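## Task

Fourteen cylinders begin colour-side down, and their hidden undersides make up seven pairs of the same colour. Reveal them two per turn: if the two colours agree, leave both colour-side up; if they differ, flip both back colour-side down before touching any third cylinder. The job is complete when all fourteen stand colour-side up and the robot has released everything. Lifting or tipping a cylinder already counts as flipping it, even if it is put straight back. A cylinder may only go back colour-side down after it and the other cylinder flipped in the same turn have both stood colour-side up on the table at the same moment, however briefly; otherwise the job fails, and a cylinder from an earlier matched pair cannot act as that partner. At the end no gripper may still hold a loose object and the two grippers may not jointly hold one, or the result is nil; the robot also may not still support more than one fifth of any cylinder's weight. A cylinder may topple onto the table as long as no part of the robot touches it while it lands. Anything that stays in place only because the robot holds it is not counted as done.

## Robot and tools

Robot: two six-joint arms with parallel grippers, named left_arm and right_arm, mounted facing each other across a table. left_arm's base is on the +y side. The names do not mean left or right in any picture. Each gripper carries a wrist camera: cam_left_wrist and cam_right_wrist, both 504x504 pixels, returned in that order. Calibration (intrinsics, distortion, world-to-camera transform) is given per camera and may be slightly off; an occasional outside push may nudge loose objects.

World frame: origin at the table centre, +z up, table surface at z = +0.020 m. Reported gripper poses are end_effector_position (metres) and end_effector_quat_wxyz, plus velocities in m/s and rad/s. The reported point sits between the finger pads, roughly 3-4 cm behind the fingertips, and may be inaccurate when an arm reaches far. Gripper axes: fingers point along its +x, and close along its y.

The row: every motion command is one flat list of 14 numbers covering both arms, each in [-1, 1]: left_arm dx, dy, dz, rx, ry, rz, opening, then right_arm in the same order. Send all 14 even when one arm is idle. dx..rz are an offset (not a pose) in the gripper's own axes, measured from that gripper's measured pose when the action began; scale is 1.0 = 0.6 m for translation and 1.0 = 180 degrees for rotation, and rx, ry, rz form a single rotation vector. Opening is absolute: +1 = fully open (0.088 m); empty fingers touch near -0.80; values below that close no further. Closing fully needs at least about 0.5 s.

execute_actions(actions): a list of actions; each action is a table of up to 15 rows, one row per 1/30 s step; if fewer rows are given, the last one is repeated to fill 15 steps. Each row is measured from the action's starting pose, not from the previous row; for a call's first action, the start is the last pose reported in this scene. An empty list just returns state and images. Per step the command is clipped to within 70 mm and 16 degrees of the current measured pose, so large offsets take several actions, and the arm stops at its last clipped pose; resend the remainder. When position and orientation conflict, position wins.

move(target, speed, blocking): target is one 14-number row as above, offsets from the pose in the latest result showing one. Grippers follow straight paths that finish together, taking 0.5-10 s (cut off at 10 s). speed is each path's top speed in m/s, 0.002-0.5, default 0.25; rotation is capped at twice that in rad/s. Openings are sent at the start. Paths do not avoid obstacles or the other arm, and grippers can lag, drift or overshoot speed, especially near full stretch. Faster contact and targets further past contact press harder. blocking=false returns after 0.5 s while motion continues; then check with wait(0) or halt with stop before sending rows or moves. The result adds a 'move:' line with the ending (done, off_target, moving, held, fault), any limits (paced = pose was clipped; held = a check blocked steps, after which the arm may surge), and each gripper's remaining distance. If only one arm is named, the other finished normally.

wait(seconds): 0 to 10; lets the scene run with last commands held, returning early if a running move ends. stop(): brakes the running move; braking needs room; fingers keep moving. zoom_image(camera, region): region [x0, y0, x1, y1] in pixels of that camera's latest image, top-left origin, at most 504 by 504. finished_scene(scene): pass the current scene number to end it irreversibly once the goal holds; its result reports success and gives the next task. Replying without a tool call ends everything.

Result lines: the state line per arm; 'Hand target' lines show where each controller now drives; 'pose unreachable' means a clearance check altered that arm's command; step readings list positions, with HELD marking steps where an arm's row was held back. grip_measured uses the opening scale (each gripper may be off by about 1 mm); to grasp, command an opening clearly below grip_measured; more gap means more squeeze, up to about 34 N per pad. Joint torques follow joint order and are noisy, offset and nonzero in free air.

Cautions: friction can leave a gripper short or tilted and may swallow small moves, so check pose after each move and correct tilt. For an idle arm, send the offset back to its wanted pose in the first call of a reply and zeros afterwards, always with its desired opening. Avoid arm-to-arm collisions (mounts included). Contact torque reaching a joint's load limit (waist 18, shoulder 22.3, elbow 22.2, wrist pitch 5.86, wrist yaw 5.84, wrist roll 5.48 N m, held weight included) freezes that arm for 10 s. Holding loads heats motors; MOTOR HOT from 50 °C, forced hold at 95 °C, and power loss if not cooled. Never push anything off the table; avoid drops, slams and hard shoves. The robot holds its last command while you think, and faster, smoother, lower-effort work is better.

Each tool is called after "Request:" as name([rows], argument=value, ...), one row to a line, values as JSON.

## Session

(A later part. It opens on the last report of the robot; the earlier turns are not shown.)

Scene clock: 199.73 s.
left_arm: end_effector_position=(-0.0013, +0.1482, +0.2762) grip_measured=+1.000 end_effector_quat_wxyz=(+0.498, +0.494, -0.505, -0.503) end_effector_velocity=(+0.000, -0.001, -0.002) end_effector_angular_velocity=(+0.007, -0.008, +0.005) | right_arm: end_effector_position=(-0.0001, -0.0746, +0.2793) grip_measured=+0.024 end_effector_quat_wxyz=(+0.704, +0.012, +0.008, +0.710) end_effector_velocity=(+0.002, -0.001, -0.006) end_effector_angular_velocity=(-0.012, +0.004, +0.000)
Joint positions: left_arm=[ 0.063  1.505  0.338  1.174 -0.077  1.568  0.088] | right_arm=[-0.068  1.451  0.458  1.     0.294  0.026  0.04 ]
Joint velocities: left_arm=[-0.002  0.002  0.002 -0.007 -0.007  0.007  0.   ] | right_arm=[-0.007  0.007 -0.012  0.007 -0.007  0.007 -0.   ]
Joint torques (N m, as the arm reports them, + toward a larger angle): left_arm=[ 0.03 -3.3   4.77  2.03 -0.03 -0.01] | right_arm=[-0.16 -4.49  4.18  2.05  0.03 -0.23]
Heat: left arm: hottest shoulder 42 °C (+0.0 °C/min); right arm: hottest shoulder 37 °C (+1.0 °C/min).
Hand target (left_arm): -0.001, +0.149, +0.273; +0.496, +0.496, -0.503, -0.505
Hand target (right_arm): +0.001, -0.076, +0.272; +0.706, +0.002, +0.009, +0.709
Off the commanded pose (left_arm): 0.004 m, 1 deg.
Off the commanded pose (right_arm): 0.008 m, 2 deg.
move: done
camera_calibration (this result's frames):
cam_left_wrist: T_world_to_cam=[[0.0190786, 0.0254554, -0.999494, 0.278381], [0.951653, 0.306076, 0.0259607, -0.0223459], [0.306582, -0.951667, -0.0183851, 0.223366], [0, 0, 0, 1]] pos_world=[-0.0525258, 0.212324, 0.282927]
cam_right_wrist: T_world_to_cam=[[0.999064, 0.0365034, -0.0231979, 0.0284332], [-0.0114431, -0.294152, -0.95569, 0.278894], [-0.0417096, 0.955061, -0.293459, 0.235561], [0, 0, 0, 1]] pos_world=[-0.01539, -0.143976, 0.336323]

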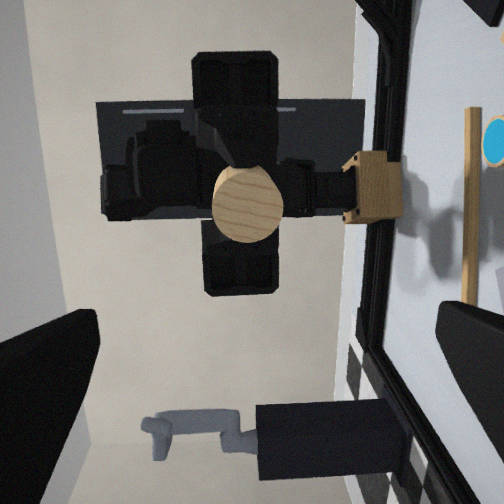

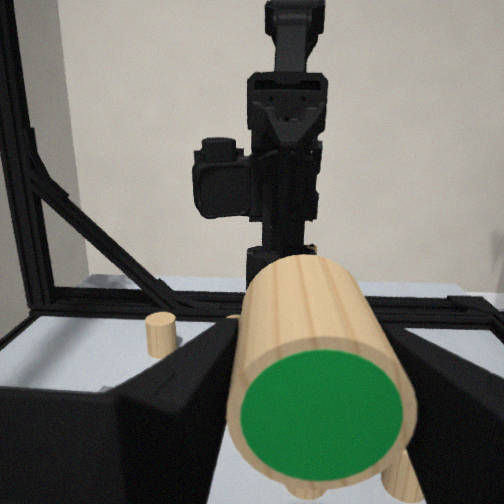

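Request:
move(target=[0.291,0.013,-0.002,0,0.005,0,1,0,0,0,0,0,0,-0.3], speed=0.13)

Request:
execute_actions([
  [[0,0,0,0,0,0,-0.3,0,0,0,0,0,0,-0.3]],
  [[0,0,0,0,0,0,-0.3,0,0,0,0,0,0,-0.3]],
  [[0,0,0,0,0,0,-0.3,0,0,0,0,0,0,1]],
])

Request:
move(target=[-0.1,0,0,0,0,0,-0.3,-0.1,0,-0.01,-0.007,0.004,0,1], speed=0.15)

Request:
move(target=[-0.335,-0.215,-0.135,0,0,-0.497,-0.3,0.046,0.05,-0.2,0,0.505,0,0.55], speed=0.4)

Scene clock: 205.53 s.
left_arm: end_effector_position=(-0.0022, -0.0237, +0.2855) grip_measured=+1.000 end_effector_quat_wxyz=(+0.503, +0.498, -0.500, -0.498) end_effector_velocity=(-0.000, -0.002, -0.000) end_effector_angular_velocity=(+0.002, -0.007, +0.005) | right_arm: end_effector_position=(-0.0001, -0.0746, +0.2788) grip_measured=+0.024 end_effector_quat_wxyz=(+0.704, +0.012, +0.008, +0.710) end_effector_velocity=(-0.002, -0.001, -0.002) end_effector_angular_velocity=(-0.007, -0.024, +0.010)
Joint positions: left_arm=[ 0.095  2.026  1.066  0.967 -0.066  1.568  0.088] | right_arm=[-0.068  1.452  0.457  1.001  0.294  0.026  0.04 ]
Joint velocities: left_arm=[-0.002  0.007  0.012 -0.007 -0.007  0.007  0.   ] | right_arm=[ 0.002 -0.002 -0.002 -0.007 -0.007 -0.022 -0.   ]
Joint torques (N m, as the arm reports them, + toward a larger angle): left_arm=[ 0.19 -7.11  7.29  1.58  0.21 -0.03] | right_arm=[ 0.09 -5.44  5.85  1.71  0.01  0.01]
Heat: left arm: hottest shoulder 41 °C (-2.0 °C/min); right arm: hottest shoulder 37 °C (+2.0 °C/min).
Hand target (left_arm): -0.002, -0.026, +0.284; +0.502, +0.498, -0.501, -0.499
Hand target (right_arm): -0.000, -0.075, +0.279; +0.704, +0.012, +0.008, +0.710
Off the commanded pose (left_arm): 0.003 m, 0 deg.
Off the commanded pose (right_arm): 0.000 m, 0 deg.
move: done
camera_calibration (this result's frames):
cam_left_wrist: T_world_to_cam=[[0.0186099, 0.0250553, -0.999513, 0.292046], [0.945518, 0.324552, 0.0257403, 0.0313169], [0.325039, -0.945536, -0.0176504, 0.0601506], [0, 0, 0, 1]] pos_world=[-0.0545969, 0.0393933, 0.29216]
cam_right_wrist: T_world_to_cam=[[0.999087, 0.0364822, -0.0222362, 0.028145], [-0.0104995, -0.294843, -0.955488, 0.278323], [-0.0414145, 0.954849, -0.294191, 0.235635], [0, 0, 0, 1]] pos_world=[-0.0154384, -0.143961, 0.335881]

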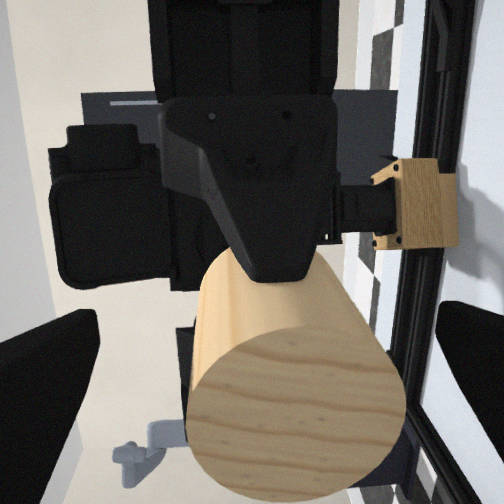

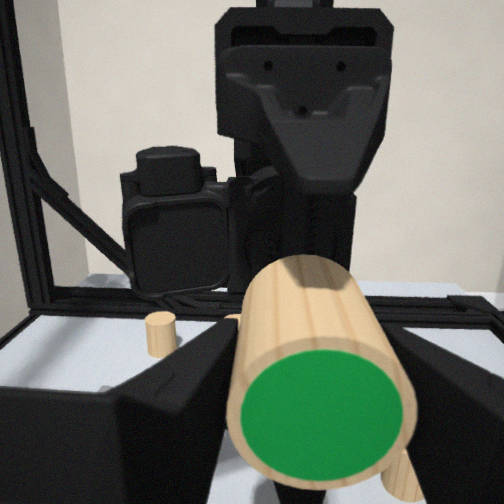

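Scene clock: 207.03 s.
left_arm: end_effector_position=(-0.0022, -0.0238, +0.2853) grip_measured=+0.038 end_effector_quat_wxyz=(+0.503, +0.499, -0.500, -0.498) end_effector_velocity=(-0.000, -0.000, +0.001) end_effector_angular_velocity=(+0.002, +0.007, +0.005) | right_arm: end_effector_position=(-0.0001, -0.0746, +0.2790) grip_measured=+0.998 end_effector_quat_wxyz=(+0.704, +0.012, +0.008, +0.710) end_effector_velocity=(+0.000, -0.001, -0.004) end_effector_angular_velocity=(-0.012, -0.011, +0.005)
Joint positions: left_arm=[ 0.095  2.027  1.066  0.967 -0.066  1.569  0.041] | right_arm=[-0.068  1.452  0.457  1.002  0.294  0.026  0.088]
Joint velocities: left_arm=[-0.002 -0.002  0.002 -0.007 -0.007 -0.007 -0.   ] | right_arm=[-0.002 -0.002 -0.007 -0.007 -0.007 -0.007  0.005]
Joint torques (N m, as the arm reports them, + toward a larger angle): left_arm=[-0.1  -8.05  6.08  1.74 -0.01 -0.04] | right_arm=[ 0.05 -5.33  5.73  1.82  0.   -0.01]
Heat: left arm: hottest shoulder 42 °C (-1.0 °C/min); right arm: hottest shoulder 37 °C (+2.0 °C/min).
Hand target (left_arm): -0.002, -0.024, +0.285; +0.503, +0.499, -0.500, -0.498
Hand target (right_arm): -0.000, -0.075, +0.279; +0.704, +0.012, +0.008, +0.710
Off the commanded pose (left_arm): 0.000 m, 0 deg.
Off the commanded pose (right_arm): 0.000 m, 0 deg.
Step readings (end_effector_position; steps 1 to 15: 1st action; 16 to 30: 2nd action; 31 to 45: 3rd action):
0: left_arm (-0.0022, -0.0237, +0.2855) | right_arm (-0.0001, -0.0746, +0.2788)
1: left_arm (-0.0022, -0.0238, +0.2856) | right_arm (-0.0001, -0.0746, +0.2788)
2: left_arm (-0.0022, -0.0238, +0.2856) | right_arm (-0.0001, -0.0746, +0.2788)
4: left_arm (-0.0022, -0.0238, +0.2856) | right_arm (-0.0001, -0.0746, +0.2788)
8: left_arm (-0.0022, -0.0238, +0.2854) | right_arm (+0.0000, -0.0746, +0.2791)
15: left_arm (-0.0022, -0.0238, +0.2855) | right_arm (+0.0000, -0.0746, +0.2789)
16: left_arm (-0.0022, -0.0238, +0.2855) | right_arm (+0.0000, -0.0746, +0.2789)
17: left_arm (-0.0022, -0.0238, +0.2855) | right_arm (+0.0000, -0.0746, +0.2789)
19: left_arm (-0.0022, -0.0238, +0.2855) | right_arm (+0.0000, -0.0746, +0.2790)
23: left_arm (-0.0022, -0.0238, +0.2855) | right_arm (+0.0000, -0.0746, +0.2790)
30: left_arm (-0.0022, -0.0238, +0.2855) | right_arm (-0.0001, -0.0746, +0.2790)
31: left_arm (-0.0022, -0.0238, +0.2855) | right_arm (-0.0001, -0.0746, +0.2790)
32: left_arm (-0.0022, -0.0238, +0.2855) | right_arm (-0.0001, -0.0746, +0.2790)
34: left_arm (-0.0022, -0.0238, +0.2855) | right_arm (-0.0002, -0.0746, +0.2790)
38: left_arm (-0.0022, -0.0238, +0.2855) | right_arm (-0.0002, -0.0746, +0.2790)
45: end_effector_position above
camera_calibration (this result's frames):
cam_left_wrist: T_world_to_cam=[[0.0190385, 0.0258178, -0.999485, 0.291849], [0.945506, 0.324535, 0.0263934, 0.0311707], [0.325049, -0.945521, -0.0182322, 0.0602287], [0, 0, 0, 1]] pos_world=[-0.0546057, 0.0392966, 0.291975]
cam_right_wrist: T_world_to_cam=[[0.999073, 0.0365009, -0.0228167, 0.0283117], [-0.0110793, -0.29415, -0.955695, 0.278586], [-0.0415953, 0.955062, -0.293473, 0.235499], [0, 0, 0, 1]] pos_world=[-0.0154033, -0.144004, 0.336002]

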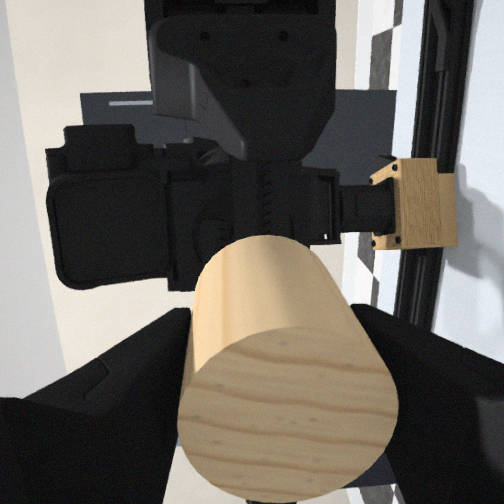

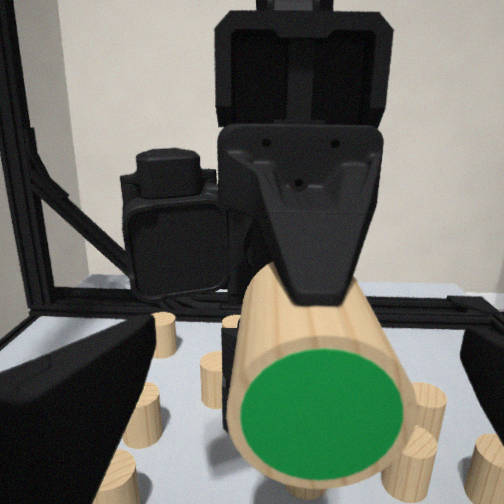

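Scene clock: 207.93 s.
left_arm: end_effector_position=(-0.0026, +0.0340, +0.2788) grip_measured=+0.037 end_effector_quat_wxyz=(+0.498, +0.502, -0.498, -0.503) end_effector_velocity=(+0.000, +0.002, +0.001) end_effector_angular_velocity=(+0.002, -0.008, +0.005) | right_arm: end_effector_position=(-0.0003, -0.1313, +0.2770) grip_measured=+1.000 end_effector_quat_wxyz=(+0.704, +0.007, +0.005, +0.710) end_effector_velocity=(-0.001, -0.003, -0.002) end_effector_angular_velocity=(-0.011, -0.012, +0.010)
Joint positions: left_arm=[ 0.084  1.866  0.802  1.055 -0.072  1.569  0.041] | right_arm=[0.023 1.19  0.277 0.917 0.384 0.015 0.088]
Joint velocities: left_arm=[-0.002 -0.012 -0.007 -0.007 -0.007  0.007 -0.   ] | right_arm=[ 0.002 -0.017 -0.007 -0.022 -0.007 -0.007  0.   ]
Joint torques (N m, as the arm reports them, + toward a larger angle): left_arm=[-0.35 -8.32  5.33  2.12 -0.22 -0.04] | right_arm=[ 0.38 -4.18  4.21  1.61  0.11 -0.17]
Heat: left arm: hottest shoulder 42 °C (-2.0 °C/min); right arm: hottest shoulder 37 °C (+2.0 °C/min).
Hand target (left_arm): -0.003, +0.036, +0.285; +0.503, +0.499, -0.500, -0.498
Hand target (right_arm): +0.000, -0.134, +0.273; +0.705, +0.000, +0.004, +0.710
Off the commanded pose (left_arm): 0.006 m, 1 deg.
Off the commanded pose (right_arm): 0.005 m, 1 deg.
move: done
camera_calibration (this result's frames):
cam_left_wrist: T_world_to_cam=[[0.0201992, 0.0409553, -0.998957, 0.283263], [0.946705, 0.320479, 0.0322817, 0.0114978], [0.321467, -0.94637, -0.0322991, 0.118845], [0, 0, 0, 1]] pos_world=[-0.0548114, 0.0971854, 0.286435]
cam_right_wrist: T_world_to_cam=[[0.999254, 0.0367824, -0.0118046, 0.027448], [-0.000362627, -0.296634, -0.954991, 0.259453], [-0.0386286, 0.954283, -0.296399, 0.289798], [0, 0, 0, 1]] pos_world=[-0.0161389, -0.200596, 0.333995]

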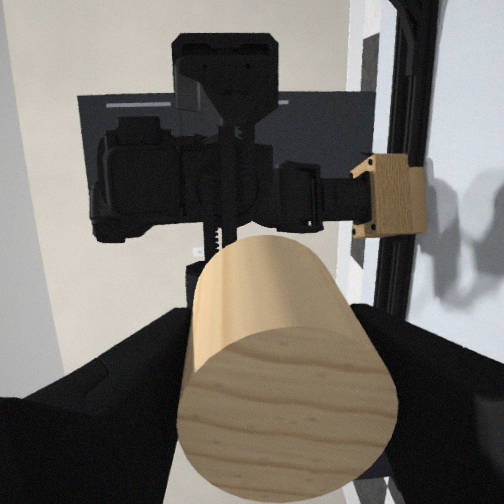

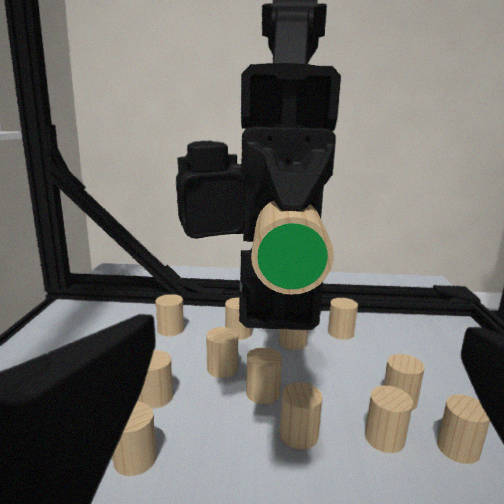

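Scene clock: 210.50 s.
left_arm: end_effector_position=(+0.0753, +0.2378, +0.1507) grip_measured=+0.036 end_effector_quat_wxyz=(+0.004, +0.704, +0.002, -0.710) end_effector_velocity=(-0.003, +0.004, -0.000) end_effector_angular_velocity=(+0.020, +0.011, -0.010) | right_arm: end_effector_position=(-0.0316, -0.1053, +0.1597) grip_measured=+0.550 end_effector_quat_wxyz=(+0.499, -0.498, +0.503, +0.500) end_effector_velocity=(+0.002, -0.006, -0.001) end_effector_angular_velocity=(-0.037, -0.003, +0.020)
Joint positions: left_arm=[ 0.35   1.713  1.041 -0.898  0.01   1.756  0.041] | right_arm=[-0.082  1.953  1.491 -1.11  -0.006  0.289  0.066]
Joint velocities: left_arm=[-0.002  0.002  0.002 -0.022  0.007  0.007 -0.   ] | right_arm=[-0.002  0.007  0.007 -0.037 -0.007 -0.022 -0.   ]
Joint torques (N m, as the arm reports them, + toward a larger angle): left_arm=[ 0.25 -4.95  6.64 -0.01 -0.13  0.11] | right_arm=[-0.19 -7.42  6.93 -0.13 -0.04 -0.18]
Heat: left arm: hottest shoulder 42 °C (-3.0 °C/min); right arm: hottest shoulder 36 °C (+1.0 °C/min).
Hand target (left_arm): +0.077, +0.236, +0.151; +0.003, +0.706, +0.002, -0.708
Hand target (right_arm): -0.032, -0.103, +0.157; +0.495, -0.501, +0.504, +0.499
Off the commanded pose (left_arm): 0.004 m, 1 deg.
Off the commanded pose (right_arm): 0.003 m, 1 deg.
move: done
camera_calibration (this result's frames):
cam_left_wrist: T_world_to_cam=[[0.0138019, 0.999468, 0.0295655, -0.237125], [0.949784, -0.0223483, 0.312108, -0.0843367], [0.312603, 0.0237731, -0.949586, 0.190762], [0, 0, 0, 1]] pos_world=[0.0237418, 0.230579, 0.214478]
cam_right_wrist: T_world_to_cam=[[0.999385, 0.0023724, -0.0349971, 0.0565563], [0.0128532, -0.953085, 0.30243, -0.114336], [-0.0326377, -0.302693, -0.952529, 0.20155], [0, 0, 0, 1]] pos_world=[-0.0484738, -0.048098, 0.22854]

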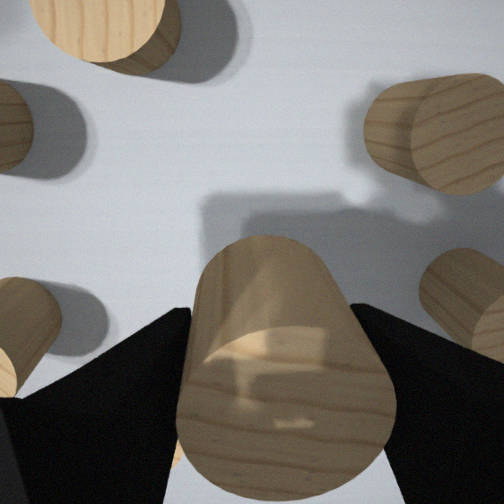

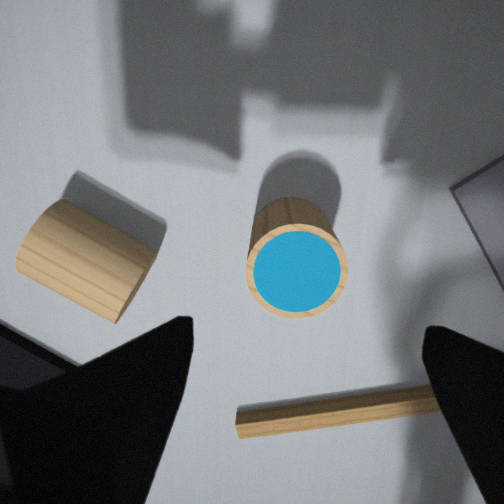

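Request:
move(target=[0.137,0,-0.006,0,0.003,0,-0.3,0.146,0,0.001,0,0,0,0.55], speed=0.07)

Request:
execute_actions([
  [[0,0,0,0,0,0,0.5,0,0,0,0,0,0,-0.3]],
  [[0,0,0,0,0,0,0.5,0,0,0,0,0,0,-0.3]],
])

Request:
move(target=[-0.13,0,0,0,0,0,0.5,-0.13,0,0,0,0,0,-0.3], speed=0.15)

Request:
move(target=[-0.228,0.29,0.133,0,0,0.503,1,-0.198,-0.05,0.05,0,-0.495,0,-0.3], speed=0.4)

Scene clock: 215.33 s.
left_arm: end_effector_position=(+0.0769, +0.2369, +0.0733) grip_measured=+0.033 end_effector_quat_wxyz=(+0.006, +0.705, +0.000, -0.709) end_effector_velocity=(+0.001, -0.001, +0.000) end_effector_angular_velocity=(-0.006, -0.009, +0.005) | right_arm: end_effector_position=(-0.0332, -0.1004, +0.0801) grip_measured=+0.550 end_effector_quat_wxyz=(+0.502, -0.491, +0.499, +0.508) end_effector_velocity=(+0.000, -0.002, +0.000) end_effector_angular_velocity=(-0.009, +0.005, +0.005)
Joint positions: left_arm=[ 0.353  1.888  0.895 -0.571  0.007  1.758  0.041] | right_arm=[-0.082  2.061  1.311 -0.798 -0.007  0.289  0.066]
Joint velocities: left_arm=[-0.002 -0.002 -0.002  0.007 -0.007 -0.007 -0.   ] | right_arm=[-0.002 -0.002 -0.002 -0.007 -0.007 -0.007 -0.   ]
Joint torques (N m, as the arm reports them, + toward a larger angle): left_arm=[ 0.22 -4.47  3.89  1.18 -0.17  0.12] | right_arm=[ 0.16 -7.68  3.63  0.34  0.    0.03]
Heat: left arm: hottest shoulder 41 °C (-4.0 °C/min); right arm: hottest shoulder 37 °C (+3.0 °C/min).
Hand target (left_arm): +0.078, +0.238, +0.069; +0.004, +0.707, +0.002, -0.707
Hand target (right_arm): -0.032, -0.105, +0.072; +0.499, -0.498, +0.503, +0.500
Off the commanded pose (left_arm): 0.005 m, 0 deg.
Off the commanded pose (right_arm): 0.009 m, 1 deg.
move: off_target (right_arm)
camera_calibration (this result's frames):
cam_left_wrist: T_world_to_cam=[[0.0129249, 0.999634, 0.0237538, -0.233446], [0.948579, -0.0197719, 0.315923, -0.0625164], [0.316277, 0.0184491, -0.948487, 0.117667], [0, 0, 0, 1]] pos_world=[0.0251037, 0.229954, 0.136901]
cam_right_wrist: T_world_to_cam=[[0.999113, 0.0032458, -0.0419743, 0.0558988], [0.0149118, -0.959669, 0.280735, -0.0844299], [-0.0393702, -0.281112, -0.958867, 0.129625], [0, 0, 0, 1]] pos_world=[-0.0494869, -0.0447671, 0.150342]

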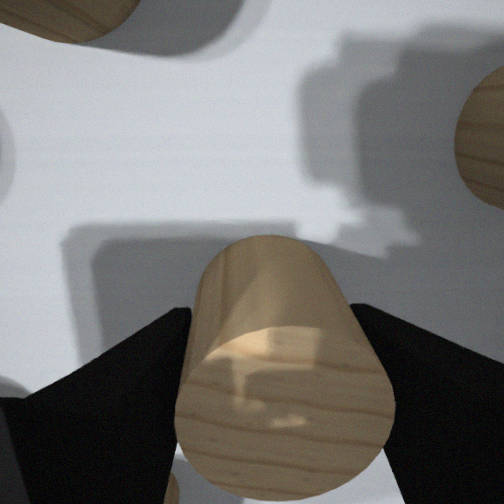

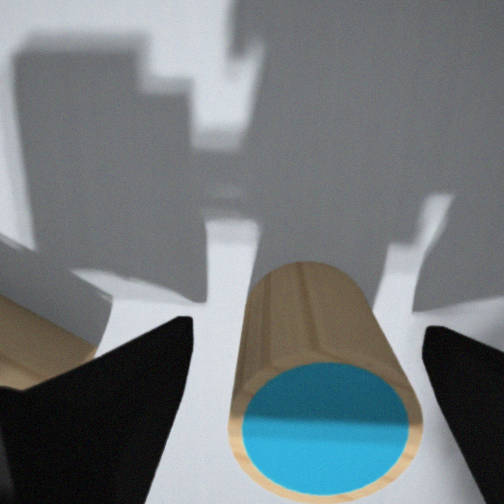

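Scene clock: 216.33 s.
left_arm: end_effector_position=(+0.0770, +0.2365, +0.0731) grip_measured=+0.500 end_effector_quat_wxyz=(+0.007, +0.705, -0.001, -0.709) end_effector_velocity=(+0.002, +0.001, +0.001) end_effector_angular_velocity=(+0.004, -0.007, +0.010) | right_arm: end_effector_position=(-0.0331, -0.1002, +0.0802) grip_measured=+0.024 end_effector_quat_wxyz=(+0.503, -0.491, +0.498, +0.508) end_effector_velocity=(-0.001, -0.003, +0.000) end_effector_angular_velocity=(-0.009, +0.005, +0.010)
Joint positions: left_arm=[ 0.353  1.888  0.894 -0.568  0.007  1.758  0.063] | right_arm=[-0.082  2.061  1.312 -0.798 -0.006  0.289  0.04 ]
Joint velocities: left_arm=[ 0.002 -0.002  0.002 -0.007 -0.007 -0.007  0.   ] | right_arm=[ 0.002 -0.002 -0.002 -0.007 -0.007 -0.007 -0.   ]
Joint torques (N m, as the arm reports them, + toward a larger angle): left_arm=[-0.02 -5.76  4.63  0.21  0.05  0.01] | right_arm=[ 0.05 -9.3   4.96  0.14 -0.01 -0.02]
Heat: left arm: hottest shoulder 41 °C (-4.0 °C/min); right arm: hottest shoulder 37 °C (+3.0 °C/min).
Hand target (left_arm): +0.077, +0.236, +0.073; +0.007, +0.705, -0.001, -0.709
Hand target (right_arm): -0.033, -0.100, +0.080; +0.503, -0.491, +0.498, +0.508
Off the commanded pose (left_arm): 0.000 m, 0 deg.
Off the commanded pose (right_arm): 0.000 m, 0 deg.
Step readings (end_effector_position; steps 1 to 15: 1st action; 16 to 30: 2nd action):
0: left_arm (+0.0769, +0.2369, +0.0733) | right_arm (-0.0332, -0.1004, +0.0801)
1: left_arm (+0.0769, +0.2369, +0.0733) | right_arm (-0.0332, -0.1004, +0.0799)
2: left_arm (+0.0769, +0.2369, +0.0733) | right_arm (-0.0332, -0.1003, +0.0801)
4: left_arm (+0.0771, +0.2362, +0.0732) | right_arm (-0.0332, -0.1002, +0.0802)
8: left_arm (+0.0770, +0.2363, +0.0731) | right_arm (-0.0330, -0.1004, +0.0801)
15: left_arm (+0.0770, +0.2365, +0.0731) | right_arm (-0.0330, -0.1004, +0.0801)
16: left_arm (+0.0770, +0.2365, +0.0731) | right_arm (-0.0331, -0.1002, +0.0802)
17: left_arm (+0.0770, +0.2365, +0.0731) | right_arm (-0.0331, -0.1002, +0.0802)
19: left_arm (+0.0770, +0.2365, +0.0731) | right_arm (-0.0331, -0.1002, +0.0802)
23: left_arm (+0.0770, +0.2365, +0.0731) | right_arm (-0.0331, -0.1002, +0.0802)
30: end_effector_position above
camera_calibration (this result's frames):
cam_left_wrist: T_world_to_cam=[[0.0129164, 0.999677, 0.0218886, -0.232943], [0.948461, -0.0191805, 0.316313, -0.0627003], [0.316631, 0.0166748, -0.948402, 0.117876], [0, 0, 0, 1]] pos_world=[0.0251542, 0.2297, 0.136726]
cam_right_wrist: T_world_to_cam=[[0.999139, 0.00325222, -0.041349, 0.0557799], [0.0147197, -0.959833, 0.280186, -0.0842828], [-0.0387769, -0.280554, -0.959055, 0.129844], [0, 0, 0, 1]] pos_world=[-0.0494564, -0.0446504, 0.150449]

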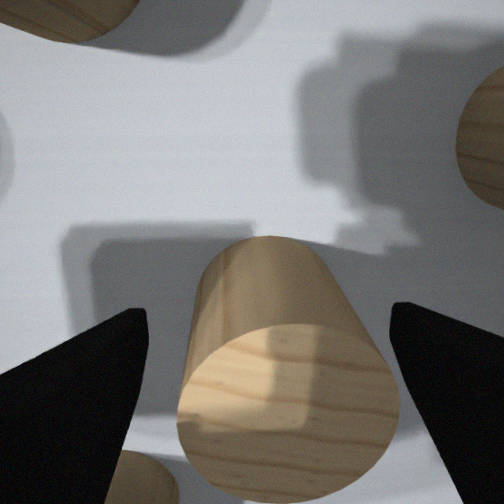

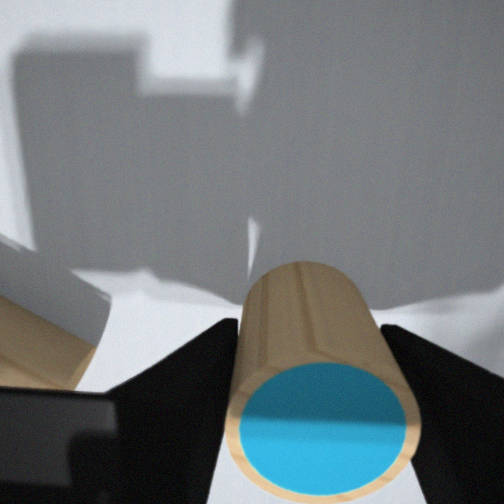

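Scene clock: 217.33 s.
left_arm: end_effector_position=(+0.0763, +0.2399, +0.1457) grip_measured=+0.500 end_effector_quat_wxyz=(+0.001, +0.704, +0.005, -0.710) end_effector_velocity=(-0.001, +0.007, +0.001) end_effector_angular_velocity=(+0.033, -0.001, +0.019) | right_arm: end_effector_position=(-0.0316, -0.1049, +0.1516) grip_measured=+0.024 end_effector_quat_wxyz=(+0.500, -0.497, +0.502, +0.502) end_effector_velocity=(-0.003, -0.004, +0.004) end_effector_angular_velocity=(-0.013, +0.019, +0.010)
Joint positions: left_arm=[ 0.353  1.722  1.029 -0.887  0.007  1.758  0.063] | right_arm=[-0.082  1.957  1.465 -1.074 -0.006  0.289  0.04 ]
Joint velocities: left_arm=[-0.002 -0.002  0.002 -0.037 -0.007 -0.022 -0.   ] | right_arm=[ 0.002 -0.007  0.007 -0.022 -0.022 -0.007 -0.   ]
Joint torques (N m, as the arm reports them, + toward a larger angle): left_arm=[-0.01 -6.54  6.39 -0.06  0.04  0.02] | right_arm=[ -0.07 -10.05   6.87  -0.12   0.    -0.05]
Heat: left arm: hottest shoulder 41 °C (-4.0 °C/min); right arm: hottest shoulder 37 °C (+3.0 °C/min).
Hand target (left_arm): +0.077, +0.237, +0.151; +0.007, +0.705, -0.001, -0.709
Hand target (right_arm): -0.032, -0.102, +0.158; +0.503, -0.491, +0.499, +0.507
Off the commanded pose (left_arm): 0.006 m, 1 deg.
Off the commanded pose (right_arm): 0.007 m, 1 deg.
move: done
camera_calibration (this result's frames):
cam_left_wrist: T_world_to_cam=[[0.0130178, 0.999167, 0.0386721, -0.240257], [0.949515, -0.0244763, 0.312766, -0.0832352], [0.313452, 0.0326482, -0.949043, 0.183348], [0, 0, 0, 1]] pos_world=[0.0246898, 0.232034, 0.20933]
cam_right_wrist: T_world_to_cam=[[0.999349, 0.00216316, -0.0360191, 0.0563238], [0.0127988, -0.95455, 0.297776, -0.110962], [-0.0337379, -0.298043, -0.953956, 0.194701], [0, 0, 0, 1]] pos_world=[-0.0482982, -0.0480118, 0.220807]

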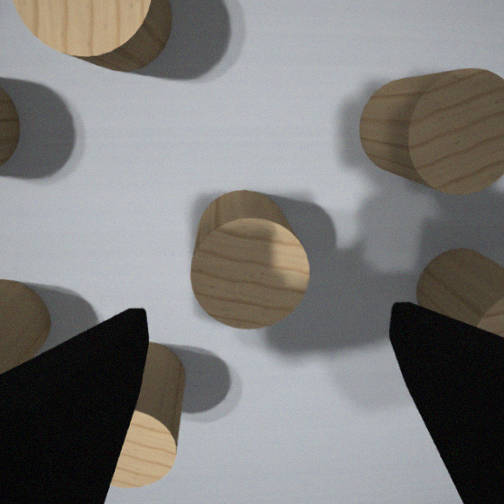

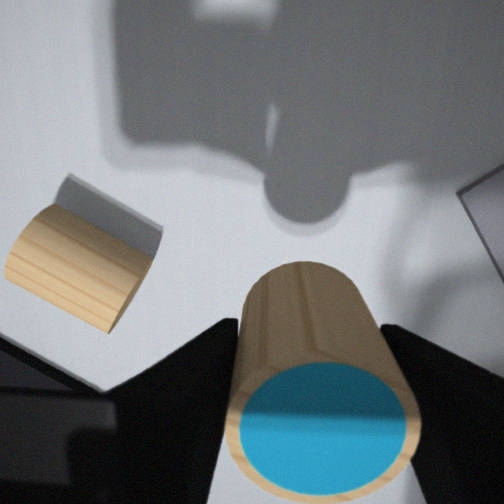

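Scene clock: 219.93 s.
left_arm: end_effector_position=(-0.0012, +0.0675, +0.2804) grip_measured=+1.000 end_effector_quat_wxyz=(+0.501, +0.498, -0.497, -0.504) end_effector_velocity=(-0.000, -0.000, -0.001) end_effector_angular_velocity=(-0.007, -0.007, +0.015) | right_arm: end_effector_position=(-0.0017, -0.0744, +0.2780) grip_measured=+0.024 end_effector_quat_wxyz=(+0.706, +0.011, +0.009, +0.709) end_effector_velocity=(-0.000, +0.000, -0.003) end_effector_angular_velocity=(+0.002, -0.007, +0.005)
Joint positions: left_arm=[ 0.082  1.76   0.662  1.093 -0.073  1.561  0.088] | right_arm=[-0.06   1.456  0.46   0.999  0.304  0.027  0.04 ]
Joint velocities: left_arm=[-0.007  0.012 -0.002  0.022 -0.022  0.007  0.   ] | right_arm=[-0.002  0.012 -0.007  0.022 -0.007 -0.007 -0.   ]
Joint torques (N m, as the arm reports them, + toward a larger angle): left_arm=[-0.43 -5.18  6.72  2.   -0.22  0.07] | right_arm=[-0.27 -4.39  4.16  2.06 -0.1  -0.19]
Heat: left arm: hottest shoulder 41 °C (-4.1 °C/min); right arm: hottest shoulder 37 °C (+3.1 °C/min).
Hand target (left_arm): -0.002, +0.065, +0.282; +0.502, +0.498, -0.498, -0.501
Hand target (right_arm): -0.001, -0.075, +0.271; +0.705, +0.001, +0.010, +0.709
Off the commanded pose (left_arm): 0.004 m, 1 deg.
Off the commanded pose (right_arm): 0.008 m, 2 deg.
move: done
camera_calibration (this result's frames):
cam_left_wrist: T_world_to_cam=[[0.0120185, 0.0375151, -0.999224, 0.283729], [0.947527, 0.31882, 0.0233666, 0.00196595], [0.319449, -0.947072, -0.0317149, 0.149971], [0, 0, 0, 1]] pos_world=[-0.053181, 0.130763, 0.288219]
cam_right_wrist: T_world_to_cam=[[0.99919, 0.0333642, -0.0225106, 0.0294962], [-0.0115548, -0.297957, -0.954509, 0.277081], [-0.0385536, 0.953996, -0.29733, 0.235934], [0, 0, 0, 1]] pos_world=[-0.0171746, -0.143506, 0.335291]

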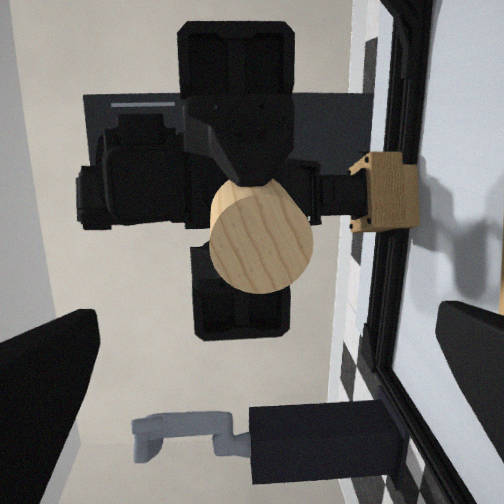

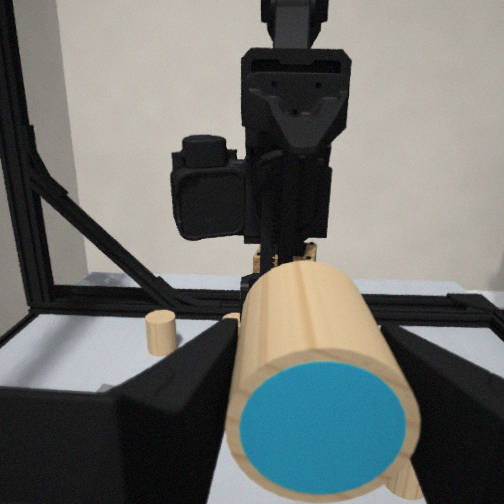

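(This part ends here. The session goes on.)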